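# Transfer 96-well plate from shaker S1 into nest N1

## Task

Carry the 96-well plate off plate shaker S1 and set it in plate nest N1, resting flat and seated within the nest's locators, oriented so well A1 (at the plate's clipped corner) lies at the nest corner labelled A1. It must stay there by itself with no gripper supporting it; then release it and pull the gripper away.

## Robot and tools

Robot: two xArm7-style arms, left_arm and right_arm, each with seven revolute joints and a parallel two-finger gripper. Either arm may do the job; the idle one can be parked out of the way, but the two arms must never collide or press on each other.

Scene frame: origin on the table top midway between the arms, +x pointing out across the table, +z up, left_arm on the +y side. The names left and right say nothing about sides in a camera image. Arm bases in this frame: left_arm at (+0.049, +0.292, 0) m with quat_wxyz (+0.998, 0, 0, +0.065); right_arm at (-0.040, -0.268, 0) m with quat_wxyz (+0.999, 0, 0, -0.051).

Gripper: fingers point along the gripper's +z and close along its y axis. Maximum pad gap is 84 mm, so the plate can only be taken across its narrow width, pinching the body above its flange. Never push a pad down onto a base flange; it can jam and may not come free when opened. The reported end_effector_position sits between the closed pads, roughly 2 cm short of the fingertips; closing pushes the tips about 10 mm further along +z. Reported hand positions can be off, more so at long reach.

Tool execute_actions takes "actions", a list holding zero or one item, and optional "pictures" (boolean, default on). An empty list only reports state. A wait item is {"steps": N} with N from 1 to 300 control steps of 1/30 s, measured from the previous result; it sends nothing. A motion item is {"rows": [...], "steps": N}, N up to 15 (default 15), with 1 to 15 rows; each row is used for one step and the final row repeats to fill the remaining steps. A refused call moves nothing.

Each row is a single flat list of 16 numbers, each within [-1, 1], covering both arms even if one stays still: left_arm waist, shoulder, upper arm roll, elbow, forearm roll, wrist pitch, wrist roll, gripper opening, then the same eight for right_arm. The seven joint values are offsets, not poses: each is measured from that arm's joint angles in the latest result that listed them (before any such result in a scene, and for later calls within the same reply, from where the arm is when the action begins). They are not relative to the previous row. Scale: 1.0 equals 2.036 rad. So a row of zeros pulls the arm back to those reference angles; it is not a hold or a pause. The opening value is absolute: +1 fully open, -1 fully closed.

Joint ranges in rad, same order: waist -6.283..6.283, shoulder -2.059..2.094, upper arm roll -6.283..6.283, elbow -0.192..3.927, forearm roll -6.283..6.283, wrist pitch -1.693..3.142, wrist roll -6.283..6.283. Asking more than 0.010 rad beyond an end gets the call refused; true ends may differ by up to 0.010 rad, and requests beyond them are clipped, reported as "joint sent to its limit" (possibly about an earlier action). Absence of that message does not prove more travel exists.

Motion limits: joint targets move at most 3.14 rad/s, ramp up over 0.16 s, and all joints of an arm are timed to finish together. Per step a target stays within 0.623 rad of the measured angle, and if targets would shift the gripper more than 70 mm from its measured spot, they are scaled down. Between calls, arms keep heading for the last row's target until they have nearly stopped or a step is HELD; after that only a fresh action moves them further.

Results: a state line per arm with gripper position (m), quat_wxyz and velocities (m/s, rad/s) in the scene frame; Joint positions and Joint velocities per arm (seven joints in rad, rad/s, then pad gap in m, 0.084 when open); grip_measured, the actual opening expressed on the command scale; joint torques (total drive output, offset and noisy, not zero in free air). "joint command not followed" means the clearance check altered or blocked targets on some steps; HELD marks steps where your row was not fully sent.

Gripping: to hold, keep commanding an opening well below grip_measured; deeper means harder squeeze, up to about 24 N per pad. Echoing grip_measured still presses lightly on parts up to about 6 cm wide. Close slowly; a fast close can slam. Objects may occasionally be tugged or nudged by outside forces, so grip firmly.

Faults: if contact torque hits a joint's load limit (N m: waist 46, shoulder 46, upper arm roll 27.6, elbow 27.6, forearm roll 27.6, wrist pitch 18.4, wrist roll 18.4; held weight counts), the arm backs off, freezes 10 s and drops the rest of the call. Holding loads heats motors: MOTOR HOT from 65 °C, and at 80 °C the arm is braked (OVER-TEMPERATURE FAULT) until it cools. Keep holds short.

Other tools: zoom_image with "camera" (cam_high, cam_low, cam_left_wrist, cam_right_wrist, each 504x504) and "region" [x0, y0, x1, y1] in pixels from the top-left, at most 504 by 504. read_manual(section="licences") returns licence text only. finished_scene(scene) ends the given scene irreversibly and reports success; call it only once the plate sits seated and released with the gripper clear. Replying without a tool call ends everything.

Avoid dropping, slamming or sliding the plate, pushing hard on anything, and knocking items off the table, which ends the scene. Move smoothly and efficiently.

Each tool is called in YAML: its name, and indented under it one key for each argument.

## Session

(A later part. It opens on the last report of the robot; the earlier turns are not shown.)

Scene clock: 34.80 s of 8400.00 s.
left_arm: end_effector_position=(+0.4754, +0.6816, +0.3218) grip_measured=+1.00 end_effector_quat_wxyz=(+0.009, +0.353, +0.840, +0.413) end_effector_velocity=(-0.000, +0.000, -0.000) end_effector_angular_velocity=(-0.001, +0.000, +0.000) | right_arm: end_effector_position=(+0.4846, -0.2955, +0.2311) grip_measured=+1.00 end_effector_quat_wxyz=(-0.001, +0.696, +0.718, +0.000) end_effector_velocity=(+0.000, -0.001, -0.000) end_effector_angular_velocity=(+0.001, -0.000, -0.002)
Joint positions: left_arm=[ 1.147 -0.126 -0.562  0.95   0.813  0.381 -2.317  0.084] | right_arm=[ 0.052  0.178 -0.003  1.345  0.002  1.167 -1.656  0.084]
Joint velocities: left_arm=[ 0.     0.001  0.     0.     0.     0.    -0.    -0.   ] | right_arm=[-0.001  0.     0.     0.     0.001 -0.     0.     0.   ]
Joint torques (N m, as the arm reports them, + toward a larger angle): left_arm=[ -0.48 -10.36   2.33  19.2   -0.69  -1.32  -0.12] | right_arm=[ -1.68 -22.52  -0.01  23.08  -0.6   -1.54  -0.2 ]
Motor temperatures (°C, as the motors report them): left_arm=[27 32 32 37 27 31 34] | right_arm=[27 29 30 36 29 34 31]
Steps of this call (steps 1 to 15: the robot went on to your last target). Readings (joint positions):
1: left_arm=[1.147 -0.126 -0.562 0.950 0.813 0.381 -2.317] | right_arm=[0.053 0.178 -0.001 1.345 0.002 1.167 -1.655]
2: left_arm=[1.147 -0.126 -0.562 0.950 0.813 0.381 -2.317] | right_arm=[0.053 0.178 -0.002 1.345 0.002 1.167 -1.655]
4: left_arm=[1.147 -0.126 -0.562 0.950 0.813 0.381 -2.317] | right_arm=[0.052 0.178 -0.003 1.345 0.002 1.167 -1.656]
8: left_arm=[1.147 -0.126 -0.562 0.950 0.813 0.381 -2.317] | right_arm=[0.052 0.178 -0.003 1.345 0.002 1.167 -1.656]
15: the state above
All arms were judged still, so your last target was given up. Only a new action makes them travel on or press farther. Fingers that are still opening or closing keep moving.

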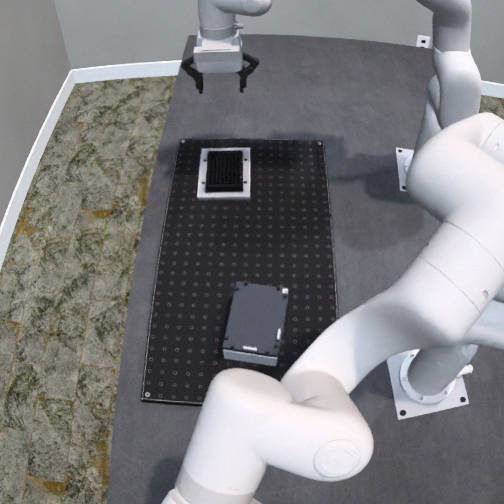

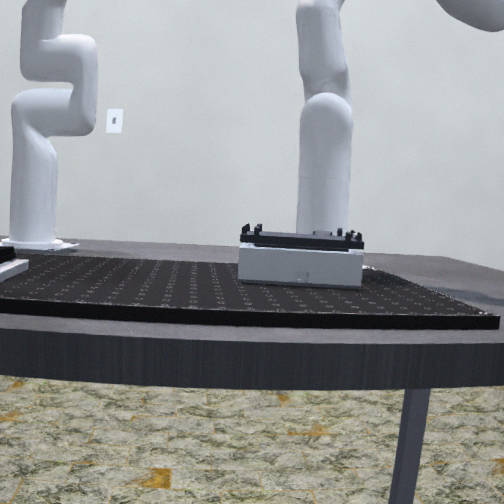

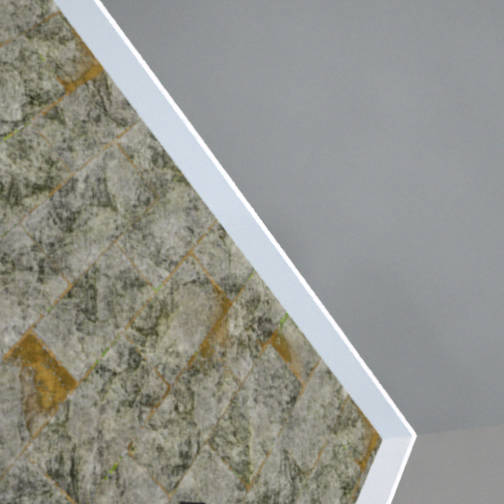

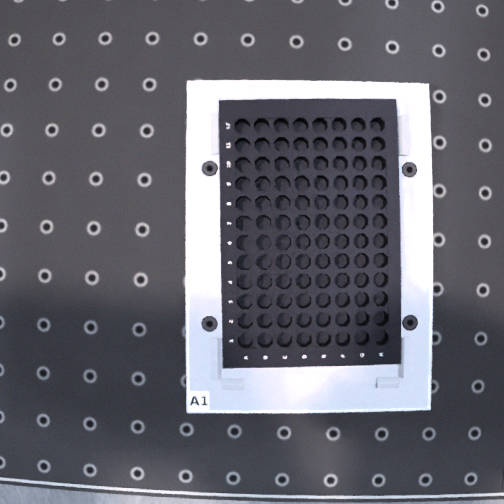

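execute_actions:
  actions:
    - {"rows":[[0,0,0,0,0,0,0,1,0.0648,0.1066,0,-0.113,0,-0.2195,0.0653,1]],"steps":15}
  pictures: false

execute_actions:
  actions:
    - {"steps":20}
  pictures: false

execute_actions:
  actions:
    - {"rows":[[0,0,0,0,0,0,0,1,0,0.0118,0,-0.0054,0,-0.0197,0,1]],"steps":15}
  pictures: false

execute_actions:
  actions:
    - {"steps":8}

Scene clock: 36.27 s of 8400.00 s.
left_arm: end_effector_position=(+0.4754, +0.6816, +0.3218) grip_measured=+1.00 end_effector_quat_wxyz=(+0.009, +0.353, +0.840, +0.413) end_effector_velocity=(-0.000, +0.000, +0.000) end_effector_angular_velocity=(+0.001, +0.001, -0.001) | right_arm: end_effector_position=(+0.4770, -0.2269, +0.0600) grip_measured=+1.00 end_effector_quat_wxyz=(-0.005, +0.695, +0.719, -0.005) end_effector_velocity=(-0.029, +0.045, -0.102) end_effector_angular_velocity=(+0.000, +0.007, +0.006)
Joint positions: left_arm=[ 1.147 -0.126 -0.562  0.95   0.813  0.381 -2.317  0.084] | right_arm=[ 0.181  0.393  0.     1.118  0.002  0.739 -1.528  0.084]
Joint velocities: left_arm=[ 0.    -0.    -0.     0.    -0.    -0.     0.001 -0.   ] | right_arm=[ 0.085  0.134  0.005 -0.146  0.001 -0.273  0.083  0.   ]
Joint torques (N m, as the arm reports them, + toward a larger angle): left_arm=[ -0.42 -10.18   2.18  18.9   -0.86  -1.32  -0.27] | right_arm=[ -7.15 -36.9   -4.62  28.37  -0.63  -2.19  -0.8 ]
Motor temperatures (°C, as the motors report them): left_arm=[27 32 32 37 27 31 34] | right_arm=[27 29 30 37 29 34 31]
Steps of this call (steps 1 to 29: nothing new was sent; steps 30 to 44: all 15 steps of this action). Readings (joint positions):
30: left_arm=[1.147 -0.126 -0.562 0.950 0.813 0.381 -2.317] | right_arm=[0.052 0.179 -0.003 1.345 0.002 1.166 -1.655]
31: left_arm=[1.147 -0.126 -0.562 0.950 0.813 0.381 -2.317] | right_arm=[0.054 0.181 -0.004 1.342 0.002 1.158 -1.653]
33: left_arm=[1.147 -0.126 -0.562 0.950 0.813 0.381 -2.317] | right_arm=[0.069 0.203 -0.007 1.318 0.002 1.098 -1.636]
37: left_arm=[1.147 -0.126 -0.562 0.950 0.813 0.381 -2.317] | right_arm=[0.116 0.284 -0.002 1.233 0.002 0.952 -1.592]
44: the state above

Scene clock: 36.93 s of 8400.00 s.
left_arm: end_effector_position=(+0.4754, +0.6816, +0.3218) grip_measured=+1.00 end_effector_quat_wxyz=(+0.009, +0.353, +0.840, +0.413) end_effector_velocity=(+0.001, -0.001, -0.001) end_effector_angular_velocity=(-0.002, +0.000, -0.001) | right_arm: end_effector_position=(+0.4800, -0.2270, +0.0593) grip_measured=+1.00 end_effector_quat_wxyz=(-0.000, +0.697, +0.717, -0.000) end_effector_velocity=(-0.001, +0.000, -0.001) end_effector_angular_velocity=(-0.000, +0.002, -0.000)
Joint positions: left_arm=[ 1.147 -0.126 -0.562  0.95   0.813  0.381 -2.317  0.084] | right_arm=[ 0.184  0.395 -0.003  1.115  0.002  0.72  -1.523  0.084]
Joint velocities: left_arm=[-0.     0.002 -0.002  0.    -0.     0.    -0.     0.   ] | right_arm=[ 0.     0.001  0.    -0.001  0.    -0.     0.     0.   ]
Joint torques (N m, as the arm reports them, + toward a larger angle): left_arm=[ -0.66 -10.8    2.4   19.05  -0.83  -1.38  -0.26] | right_arm=[ -0.65 -25.03  -0.37  19.58  -0.35  -1.42  -0.21]
Motor temperatures (°C, as the motors report them): left_arm=[27 32 32 37 27 31 34] | right_arm=[27 30 30 37 29 34 31]
Steps of this call (steps 1 to 20: the robot went on to your last target). Readings (joint positions):
1: left_arm=[1.147 -0.126 -0.562 0.950 0.813 0.381 -2.317] | right_arm=[0.183 0.396 -0.000 1.115 0.002 0.732 -1.526]
2: left_arm=[1.147 -0.126 -0.562 0.950 0.813 0.381 -2.317] | right_arm=[0.183 0.395 -0.001 1.116 0.002 0.727 -1.525]
4: left_arm=[1.147 -0.126 -0.562 0.950 0.813 0.381 -2.317] | right_arm=[0.183 0.393 -0.004 1.118 0.002 0.722 -1.523]
8: left_arm=[1.147 -0.126 -0.562 0.950 0.813 0.381 -2.317] | right_arm=[0.183 0.393 -0.004 1.117 0.002 0.721 -1.523]
20: the state above

Scene clock: 37.43 s of 8400.00 s.
left_arm: end_effector_position=(+0.4754, +0.6816, +0.3218) grip_measured=+1.00 end_effector_quat_wxyz=(+0.009, +0.353, +0.840, +0.413) end_effector_velocity=(-0.000, +0.000, +0.000) end_effector_angular_velocity=(-0.000, -0.001, +0.001) | right_arm: end_effector_position=(+0.4799, -0.2270, +0.0460) grip_measured=+1.00 end_effector_quat_wxyz=(+0.002, +0.697, +0.717, +0.002) end_effector_velocity=(-0.001, +0.000, -0.001) end_effector_angular_velocity=(-0.000, +0.003, +0.001)
Joint positions: left_arm=[ 1.147 -0.126 -0.562  0.95   0.813  0.381 -2.317  0.084] | right_arm=[ 0.184  0.419 -0.003  1.104  0.002  0.68  -1.523  0.084]
Joint velocities: left_arm=[ 0.    -0.     0.    -0.    -0.    -0.    -0.001  0.   ] | right_arm=[ 0.001  0.002 -0.    -0.002 -0.    -0.001 -0.     0.   ]
Joint torques (N m, as the arm reports them, + toward a larger angle): left_arm=[ -0.69 -11.05   2.26  19.16  -0.91  -1.21  -0.1 ] | right_arm=[ -1.64 -25.5   -0.46  19.48  -0.08  -1.43  -0.22]
Motor temperatures (°C, as the motors report them): left_arm=[27 32 32 37 27 31 34] | right_arm=[27 30 30 37 29 34 31]
Steps of this call (steps 1 to 15: all 15 steps of this action). Readings (joint positions):
1: left_arm=[1.147 -0.126 -0.562 0.950 0.813 0.381 -2.317] | right_arm=[0.184 0.396 -0.003 1.115 0.002 0.719 -1.523]
2: left_arm=[1.147 -0.126 -0.562 0.950 0.813 0.381 -2.317] | right_arm=[0.184 0.398 -0.003 1.114 0.002 0.712 -1.523]
4: left_arm=[1.147 -0.126 -0.562 0.950 0.813 0.381 -2.317] | right_arm=[0.184 0.411 -0.003 1.109 0.002 0.692 -1.523]
8: left_arm=[1.147 -0.126 -0.562 0.950 0.813 0.381 -2.317] | right_arm=[0.184 0.420 -0.003 1.104 0.002 0.682 -1.523]
15: the state above

Scene clock: 37.70 s of 8400.00 s.
left_arm: end_effector_position=(+0.4754, +0.6816, +0.3218) grip_measured=+1.00 end_effector_quat_wxyz=(+0.009, +0.353, +0.840, +0.413) end_effector_velocity=(+0.000, -0.000, -0.000) end_effector_angular_velocity=(-0.000, +0.001, -0.001) | right_arm: end_effector_position=(+0.4798, -0.2270, +0.0459) grip_measured=+1.00 end_effector_quat_wxyz=(+0.001, +0.697, +0.717, +0.002) end_effector_velocity=(+0.000, -0.000, -0.000) end_effector_angular_velocity=(-0.000, -0.000, -0.001)
Joint positions: left_arm=[ 1.147 -0.126 -0.562  0.95   0.813  0.381 -2.317  0.084] | right_arm=[ 0.184  0.419 -0.003  1.104  0.002  0.68  -1.523  0.084]
Joint velocities: left_arm=[-0.     0.001 -0.    -0.     0.    -0.     0.001 -0.   ] | right_arm=[-0.001  0.     0.     0.    -0.    -0.    -0.     0.   ]
Joint torques (N m, as the arm reports them, + toward a larger angle): left_arm=[ -0.82 -10.81   2.24  19.04  -0.91  -1.49   0.11] | right_arm=[ -1.38 -25.5   -0.14  19.23  -0.55  -1.73  -0.03]
Motor temperatures (°C, as the motors report them): left_arm=[27 32 32 37 27 31 34] | right_arm=[27 30 30 37 29 34 31]
Steps of this call (steps 1 to 8: the robot went on to your last target). Readings (joint positions):
1: left_arm=[1.147 -0.126 -0.562 0.950 0.813 0.381 -2.317] | right_arm=[0.184 0.419 -0.003 1.104 0.002 0.680 -1.523]
2: left_arm=[1.147 -0.126 -0.562 0.950 0.813 0.381 -2.317] | right_arm=[0.184 0.419 -0.003 1.104 0.002 0.680 -1.523]
4: left_arm=[1.147 -0.126 -0.562 0.950 0.813 0.381 -2.317] | right_arm=[0.184 0.419 -0.003 1.104 0.002 0.680 -1.523]
8: the state above

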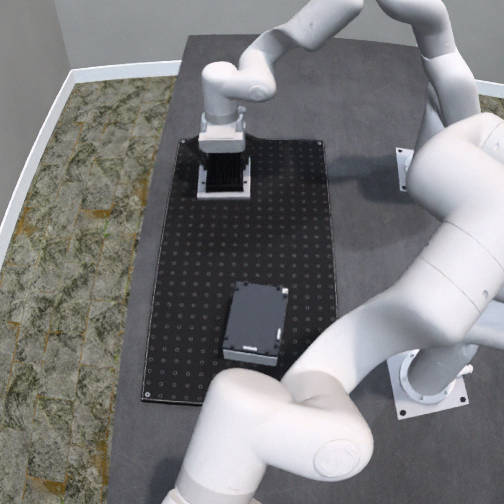

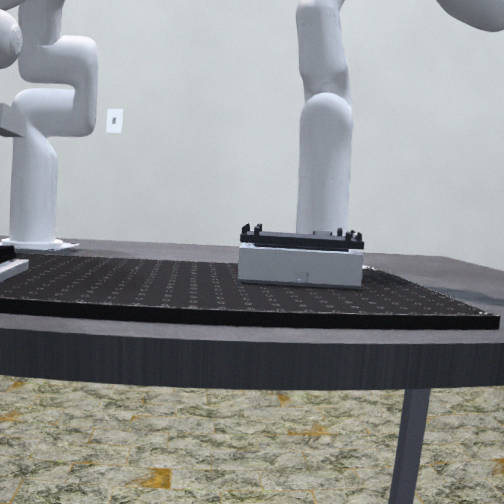

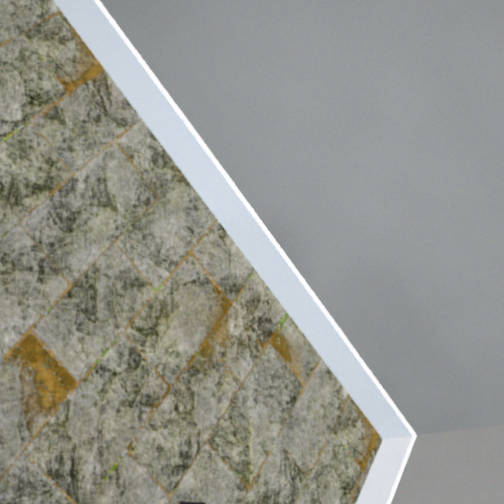

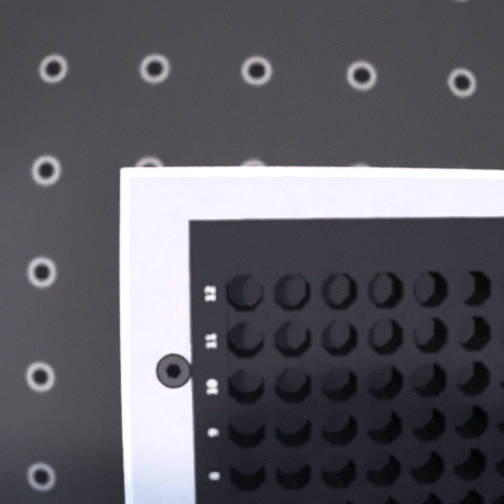

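execute_actions:
  actions:
    - {"rows":[[0,0,0,0,0,0,0,1,0,0,0,0,0,0,0,0.6],[0,0,0,0,0,0,0,1,0,0,0,0,0,0,0,0.2],[0,0,0,0,0,0,0,1,0,0,0,0,0,0,0,-0.5],[0,0,0,0,0,0,0,1,0,0,0,0,0,0,0,-1],[0,0,0,0,0,0,0,1,0,0,0,0,0,0,0,-1],[0,0,0,0,0,0,0,1,0,0,0,0,0,0,0,-1],[0,0,0,0,0,0,0,1,0,0,0,0,0,0,0,-1],[0,0,0,0,0,0,0,1,-0.0051,0,0,0,0,0,-0.0051,-1]],"steps":15}
  pictures: false

execute_actions:
  actions:
    - {"steps":8}
  pictures: false

execute_actions:
  actions:
    - {"rows":[[0,0,0,0,0,0,0,1,0,0.0017,0,-0.0008,0,-0.0025,0,-1],[0,0,0,0,0,0,0,1,0,0.0017,0,-0.0008,0,-0.0025,0,-1],[0,0,0,0,0,0,0,1,0,0.0017,0,-0.0008,0,-0.0025,0,-1],[0,0,0,0,0,0,0,1,0,0.0017,0,-0.0008,0,-0.0025,0,-1],[0,0,0,0,0,0,0,1,0,0.0017,0,-0.0008,0,-0.0025,0,-1],[0,0,0,0,0,0,0,1,0,0.0017,0,-0.0008,0,-0.0025,0,-1],[0,0,0,0,0,0,0,1,0,0.0017,0,-0.0008,0,-0.0025,0,-1],[0,0,0,0,0,0,0,1,0,0.0017,0,-0.0008,0,-0.0025,0,1]],"steps":15}
  pictures: false

execute_actions:
  actions:
    - {"rows":[[0,0,0,0,0,0,0,1,0,-0.02,0,0.009,0,0.029,0,1],[0,0,0,0,0,0,0,1,0,-0.02,0,0.009,0,0.029,0,1],[0,0,0,0,0,0,0,1,0,-0.02,0,0.009,0,0.029,0,1],[0,0,0,0,0,0,0,1,0,-0.02,0,0.009,0,0.029,0,1],[0,0,0,0,0,0,0,1,0,-0.02,0,0.009,0,0.029,0,1],[0,0,0,0,0,0,0,1,-0.06,-0.12,0,0.12,0,0.24,-0.06,1]],"steps":15}
  pictures: false

execute_actions:
  actions:
    - {"steps":20}

zoom_image:
  camera: "cam_high"
  region: [170,110,280,210]

Scene clock: 39.73 s of 8400.00 s.
left_arm: end_effector_position=(+0.4754, +0.6816, +0.3218) grip_measured=+1.00 end_effector_quat_wxyz=(+0.009, +0.353, +0.840, +0.413) end_effector_velocity=(+0.000, -0.000, -0.001) end_effector_angular_velocity=(-0.001, -0.000, -0.001) | right_arm: end_effector_position=(+0.4801, -0.2331, +0.0457) grip_measured=+0.93 end_effector_quat_wxyz=(+0.001, +0.697, +0.717, +0.001) end_effector_velocity=(+0.002, +0.001, +0.002) end_effector_angular_velocity=(+0.002, -0.004, +0.006)
Joint positions: left_arm=[ 1.147 -0.126 -0.562  0.95   0.813  0.381 -2.317  0.084] | right_arm=[ 0.173  0.419 -0.004  1.104  0.002  0.68  -1.533  0.082]
Joint velocities: left_arm=[ 0.     0.002 -0.001  0.     0.    -0.001 -0.     0.   ] | right_arm=[-0.003 -0.002  0.005  0.004 -0.     0.002 -0.005 -0.   ]
Joint torques (N m, as the arm reports them, + toward a larger angle): left_arm=[ -0.29 -10.55   2.35  19.06  -0.82  -1.43  -0.18] | right_arm=[ -0.76 -25.06   0.3   18.92  -0.64  -1.48  -0.61]
Motor temperatures (°C, as the motors report them): left_arm=[27 32 32 37 27 31 34] | right_arm=[27 30 30 37 29 34 31]
Steps of this call (steps 1 to 15: the robot went on to your last target; steps 16 to 46: nothing new was sent; steps 47 to 61: all 15 steps of this action). Readings (joint positions):
47: left_arm=[1.147 -0.126 -0.562 0.950 0.813 0.381 -2.317] | right_arm=[0.184 0.419 -0.003 1.104 0.002 0.680 -1.523]
48: left_arm=[1.147 -0.126 -0.562 0.950 0.813 0.381 -2.317] | right_arm=[0.184 0.419 -0.003 1.104 0.002 0.680 -1.523]
50: left_arm=[1.147 -0.126 -0.562 0.950 0.813 0.381 -2.317] | right_arm=[0.184 0.419 -0.003 1.104 0.002 0.680 -1.523]
54: left_arm=[1.147 -0.126 -0.562 0.950 0.813 0.381 -2.317] | right_arm=[0.183 0.419 -0.003 1.104 0.002 0.680 -1.523]
61: the state above

Scene clock: 40.00 s of 8400.00 s.
left_arm: end_effector_position=(+0.4754, +0.6816, +0.3218) grip_measured=+1.00 end_effector_quat_wxyz=(+0.009, +0.353, +0.840, +0.413) end_effector_velocity=(+0.000, -0.000, +0.000) end_effector_angular_velocity=(+0.000, -0.000, -0.000) | right_arm: end_effector_position=(+0.4802, -0.2325, +0.0458) grip_measured=+0.93 end_effector_quat_wxyz=(+0.001, +0.697, +0.717, +0.002) end_effector_velocity=(+0.000, +0.001, +0.000) end_effector_angular_velocity=(+0.001, -0.000, +0.001)
Joint positions: left_arm=[ 1.147 -0.126 -0.562  0.95   0.813  0.381 -2.317  0.084] | right_arm=[ 0.173  0.419 -0.003  1.104  0.002  0.68  -1.533  0.082]
Joint velocities: left_arm=[ 0. -0. -0.  0. -0. -0.  0.  0.] | right_arm=[ 0.001 -0.     0.001  0.     0.001 -0.    -0.    -0.   ]
Joint torques (N m, as the arm reports them, + toward a larger angle): left_arm=[ -0.55 -10.75   2.17  19.06  -0.74  -1.34  -0.1 ] | right_arm=[ -0.88 -25.18  -0.22  19.18   0.    -1.46  -0.4 ]
Motor temperatures (°C, as the motors report them): left_arm=[27 32 32 37 27 31 34] | right_arm=[27 30 30 37 29 34 31]
Steps of this call (steps 1 to 8: the robot went on to your last target). Readings (joint positions):
1: left_arm=[1.147 -0.126 -0.562 0.950 0.813 0.381 -2.317] | right_arm=[0.173 0.419 -0.004 1.104 0.002 0.680 -1.533]
2: left_arm=[1.147 -0.126 -0.562 0.950 0.813 0.381 -2.317] | right_arm=[0.173 0.419 -0.004 1.104 0.002 0.680 -1.533]
4: left_arm=[1.147 -0.126 -0.562 0.950 0.813 0.381 -2.317] | right_arm=[0.173 0.419 -0.003 1.104 0.002 0.680 -1.533]
8: the state above

Scene clock: 40.50 s of 8400.00 s.
left_arm: end_effector_position=(+0.4754, +0.6816, +0.3218) grip_measured=+1.00 end_effector_quat_wxyz=(+0.009, +0.353, +0.840, +0.413) end_effector_velocity=(+0.000, -0.000, -0.000) end_effector_angular_velocity=(-0.000, +0.001, -0.001) | right_arm: end_effector_position=(+0.4793, -0.2325, +0.0428) grip_measured=+1.00 end_effector_quat_wxyz=(+0.001, +0.697, +0.718, +0.001) end_effector_velocity=(+0.000, +0.000, +0.002) end_effector_angular_velocity=(-0.001, +0.000, -0.000)
Joint positions: left_arm=[ 1.147 -0.126 -0.562  0.95   0.813  0.381 -2.317  0.084] | right_arm=[ 0.173  0.424 -0.003  1.102  0.002  0.675 -1.533  0.084]
Joint velocities: left_arm=[-0.     0.    -0.     0.    -0.     0.     0.002 -0.   ] | right_arm=[ 0.001 -0.003 -0.001  0.001 -0.     0.004  0.001  0.001]
Joint torques (N m, as the arm reports them, + toward a larger angle): left_arm=[ -0.39 -10.69   2.34  19.23  -0.79  -1.49  -0.09] | right_arm=[ -1.21 -26.14  -0.27  19.11  -0.46  -1.71  -0.16]
Motor temperatures (°C, as the motors report them): left_arm=[27 32 32 37 27 31 34] | right_arm=[27 30 29 37 29 34 31]
Steps of this call (steps 1 to 15: all 15 steps of this action). Readings (joint positions):
1: left_arm=[1.147 -0.126 -0.562 0.950 0.813 0.381 -2.317] | right_arm=[0.173 0.419 -0.003 1.104 0.002 0.680 -1.533]
2: left_arm=[1.147 -0.126 -0.562 0.950 0.813 0.381 -2.317] | right_arm=[0.173 0.420 -0.003 1.104 0.002 0.679 -1.533]
4: left_arm=[1.147 -0.126 -0.562 0.950 0.813 0.381 -2.317] | right_arm=[0.173 0.421 -0.003 1.104 0.002 0.677 -1.533]
8: left_arm=[1.147 -0.126 -0.562 0.950 0.813 0.381 -2.317] | right_arm=[0.173 0.421 -0.003 1.103 0.002 0.676 -1.533]
15: the state above

Scene clock: 41.00 s of 8400.00 s.
left_arm: end_effector_position=(+0.4754, +0.6816, +0.3218) grip_measured=+1.00 end_effector_quat_wxyz=(+0.009, +0.353, +0.840, +0.413) end_effector_velocity=(-0.000, +0.000, -0.000) end_effector_angular_velocity=(-0.000, +0.001, +0.000) | right_arm: end_effector_position=(+0.4929, -0.2771, +0.1788) grip_measured=+1.00 end_effector_quat_wxyz=(+0.001, +0.697, +0.717, +0.002) end_effector_velocity=(-0.033, -0.160, +0.433) end_effector_angular_velocity=(+0.004, +0.027, +0.018)
Joint positions: left_arm=[ 1.147 -0.126 -0.562  0.95   0.813  0.381 -2.317  0.084] | right_arm=[ 0.088  0.243 -0.004  1.276  0.002  1.028 -1.618  0.084]
Joint velocities: left_arm=[ 0.     0.     0.    -0.    -0.     0.     0.001  0.   ] | right_arm=[-0.311 -0.531  0.009  0.578 -0.     1.137 -0.319 -0.   ]
Joint torques (N m, as the arm reports them, + toward a larger angle): left_arm=[ -0.82 -10.86   2.32  19.08  -1.02  -1.28  -0.24] | right_arm=[ -1.18 -24.84  -0.79  22.22  -0.58  -1.4   -0.18]
Motor temperatures (°C, as the motors report them): left_arm=[27 32 32 37 27 31 34] | right_arm=[27 30 30 37 29 34 31]
Steps of this call (steps 1 to 15: all 15 steps of this action). Readings (joint positions):
1: left_arm=[1.147 -0.126 -0.562 0.950 0.813 0.381 -2.317] | right_arm=[0.173 0.424 -0.003 1.102 0.002 0.676 -1.533]
2: left_arm=[1.147 -0.126 -0.562 0.950 0.813 0.381 -2.317] | right_arm=[0.173 0.420 -0.003 1.104 0.002 0.683 -1.533]
4: left_arm=[1.147 -0.126 -0.562 0.950 0.813 0.381 -2.317] | right_arm=[0.173 0.400 -0.003 1.112 0.002 0.713 -1.533]
8: left_arm=[1.147 -0.126 -0.562 0.950 0.813 0.381 -2.317] | right_arm=[0.164 0.373 -0.000 1.133 0.002 0.765 -1.543]
15: the state above

Scene clock: 41.67 s of 8400.00 s.
left_arm: end_effector_position=(+0.4754, +0.6816, +0.3218) grip_measured=+1.00 end_effector_quat_wxyz=(+0.009, +0.353, +0.840, +0.413) end_effector_velocity=(+0.000, -0.000, -0.000) end_effector_angular_velocity=(-0.001, -0.000, +0.000) | right_arm: end_effector_position=(+0.4857, -0.2958, +0.2306) grip_measured=+1.00 end_effector_quat_wxyz=(+0.000, +0.696, +0.718, +0.001) end_effector_velocity=(+0.000, -0.000, +0.001) end_effector_angular_velocity=(-0.001, -0.003, +0.000)
Joint positions: left_arm=[ 1.147 -0.126 -0.562  0.95   0.813  0.381 -2.317  0.084] | right_arm=[ 0.051  0.18  -0.003  1.346  0.002  1.163 -1.655  0.084]
Joint velocities: left_arm=[-0.     0.    -0.001 -0.     0.     0.    -0.001  0.   ] | right_arm=[-0.    -0.002  0.     0.001 -0.001  0.    -0.    -0.   ]
Joint torques (N m, as the arm reports them, + toward a larger angle): left_arm=[ -0.46 -10.82   2.09  18.97  -0.65  -1.38  -0.17] | right_arm=[ -1.95 -22.82  -0.16  22.68  -0.49  -0.88  -0.37]
Motor temperatures (°C, as the motors report them): left_arm=[27 32 32 37 27 31 34] | right_arm=[27 30 30 37 29 34 31]
Steps of this call (steps 1 to 20: the robot went on to your last target). Readings (joint positions):
1: left_arm=[1.147 -0.126 -0.562 0.950 0.813 0.381 -2.317] | right_arm=[0.078 0.225 -0.003 1.296 0.002 1.066 -1.628]
2: left_arm=[1.147 -0.126 -0.562 0.950 0.813 0.381 -2.317] | right_arm=[0.068 0.208 -0.004 1.314 0.002 1.100 -1.638]
4: left_arm=[1.147 -0.126 -0.562 0.950 0.813 0.381 -2.317] | right_arm=[0.055 0.185 -0.006 1.340 0.002 1.140 -1.649]
8: left_arm=[1.147 -0.126 -0.562 0.950 0.813 0.381 -2.317] | right_arm=[0.052 0.182 -0.002 1.343 0.002 1.161 -1.655]
20: the state above

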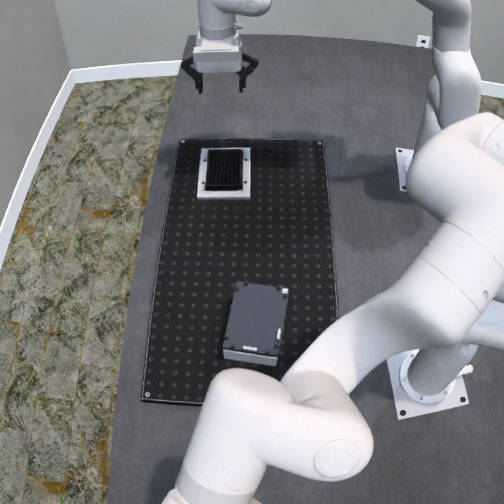

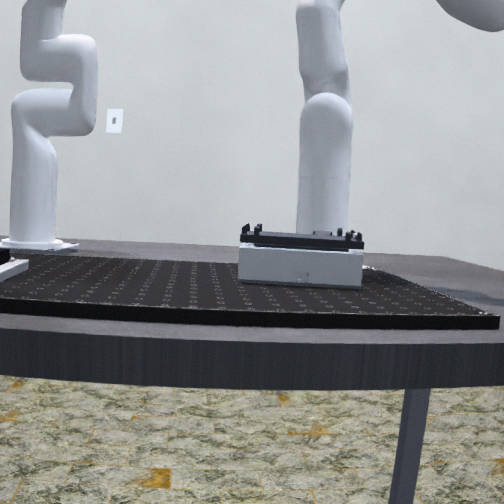

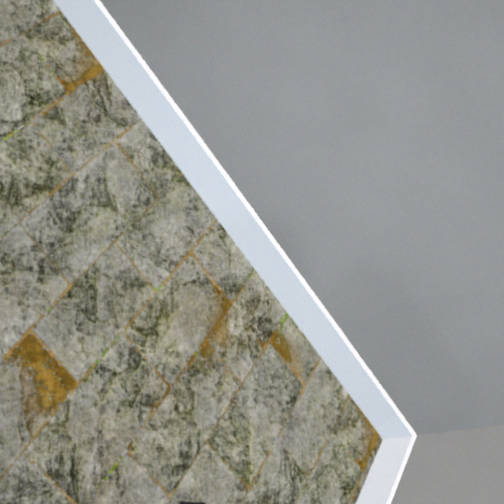

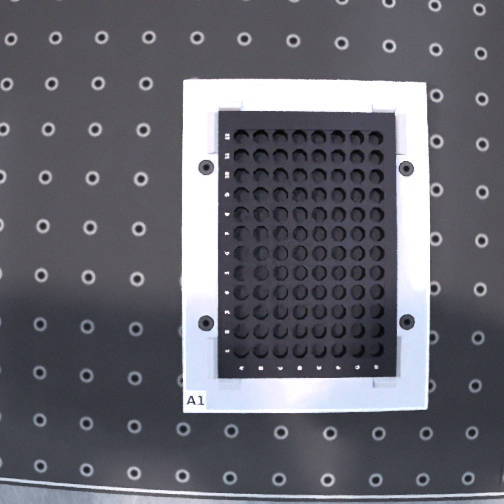

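Region (170, 110, 280, 210) of cam_high's 504x504 image, scaled by 4.582, with more detail than that image has; it fills the top 458 rows of this view, and the rest is white.

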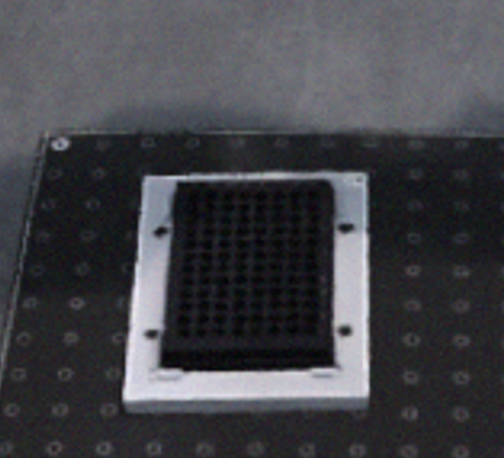

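Seated.

finished_scene:
  scene: 1

The scene is finished: the task was done.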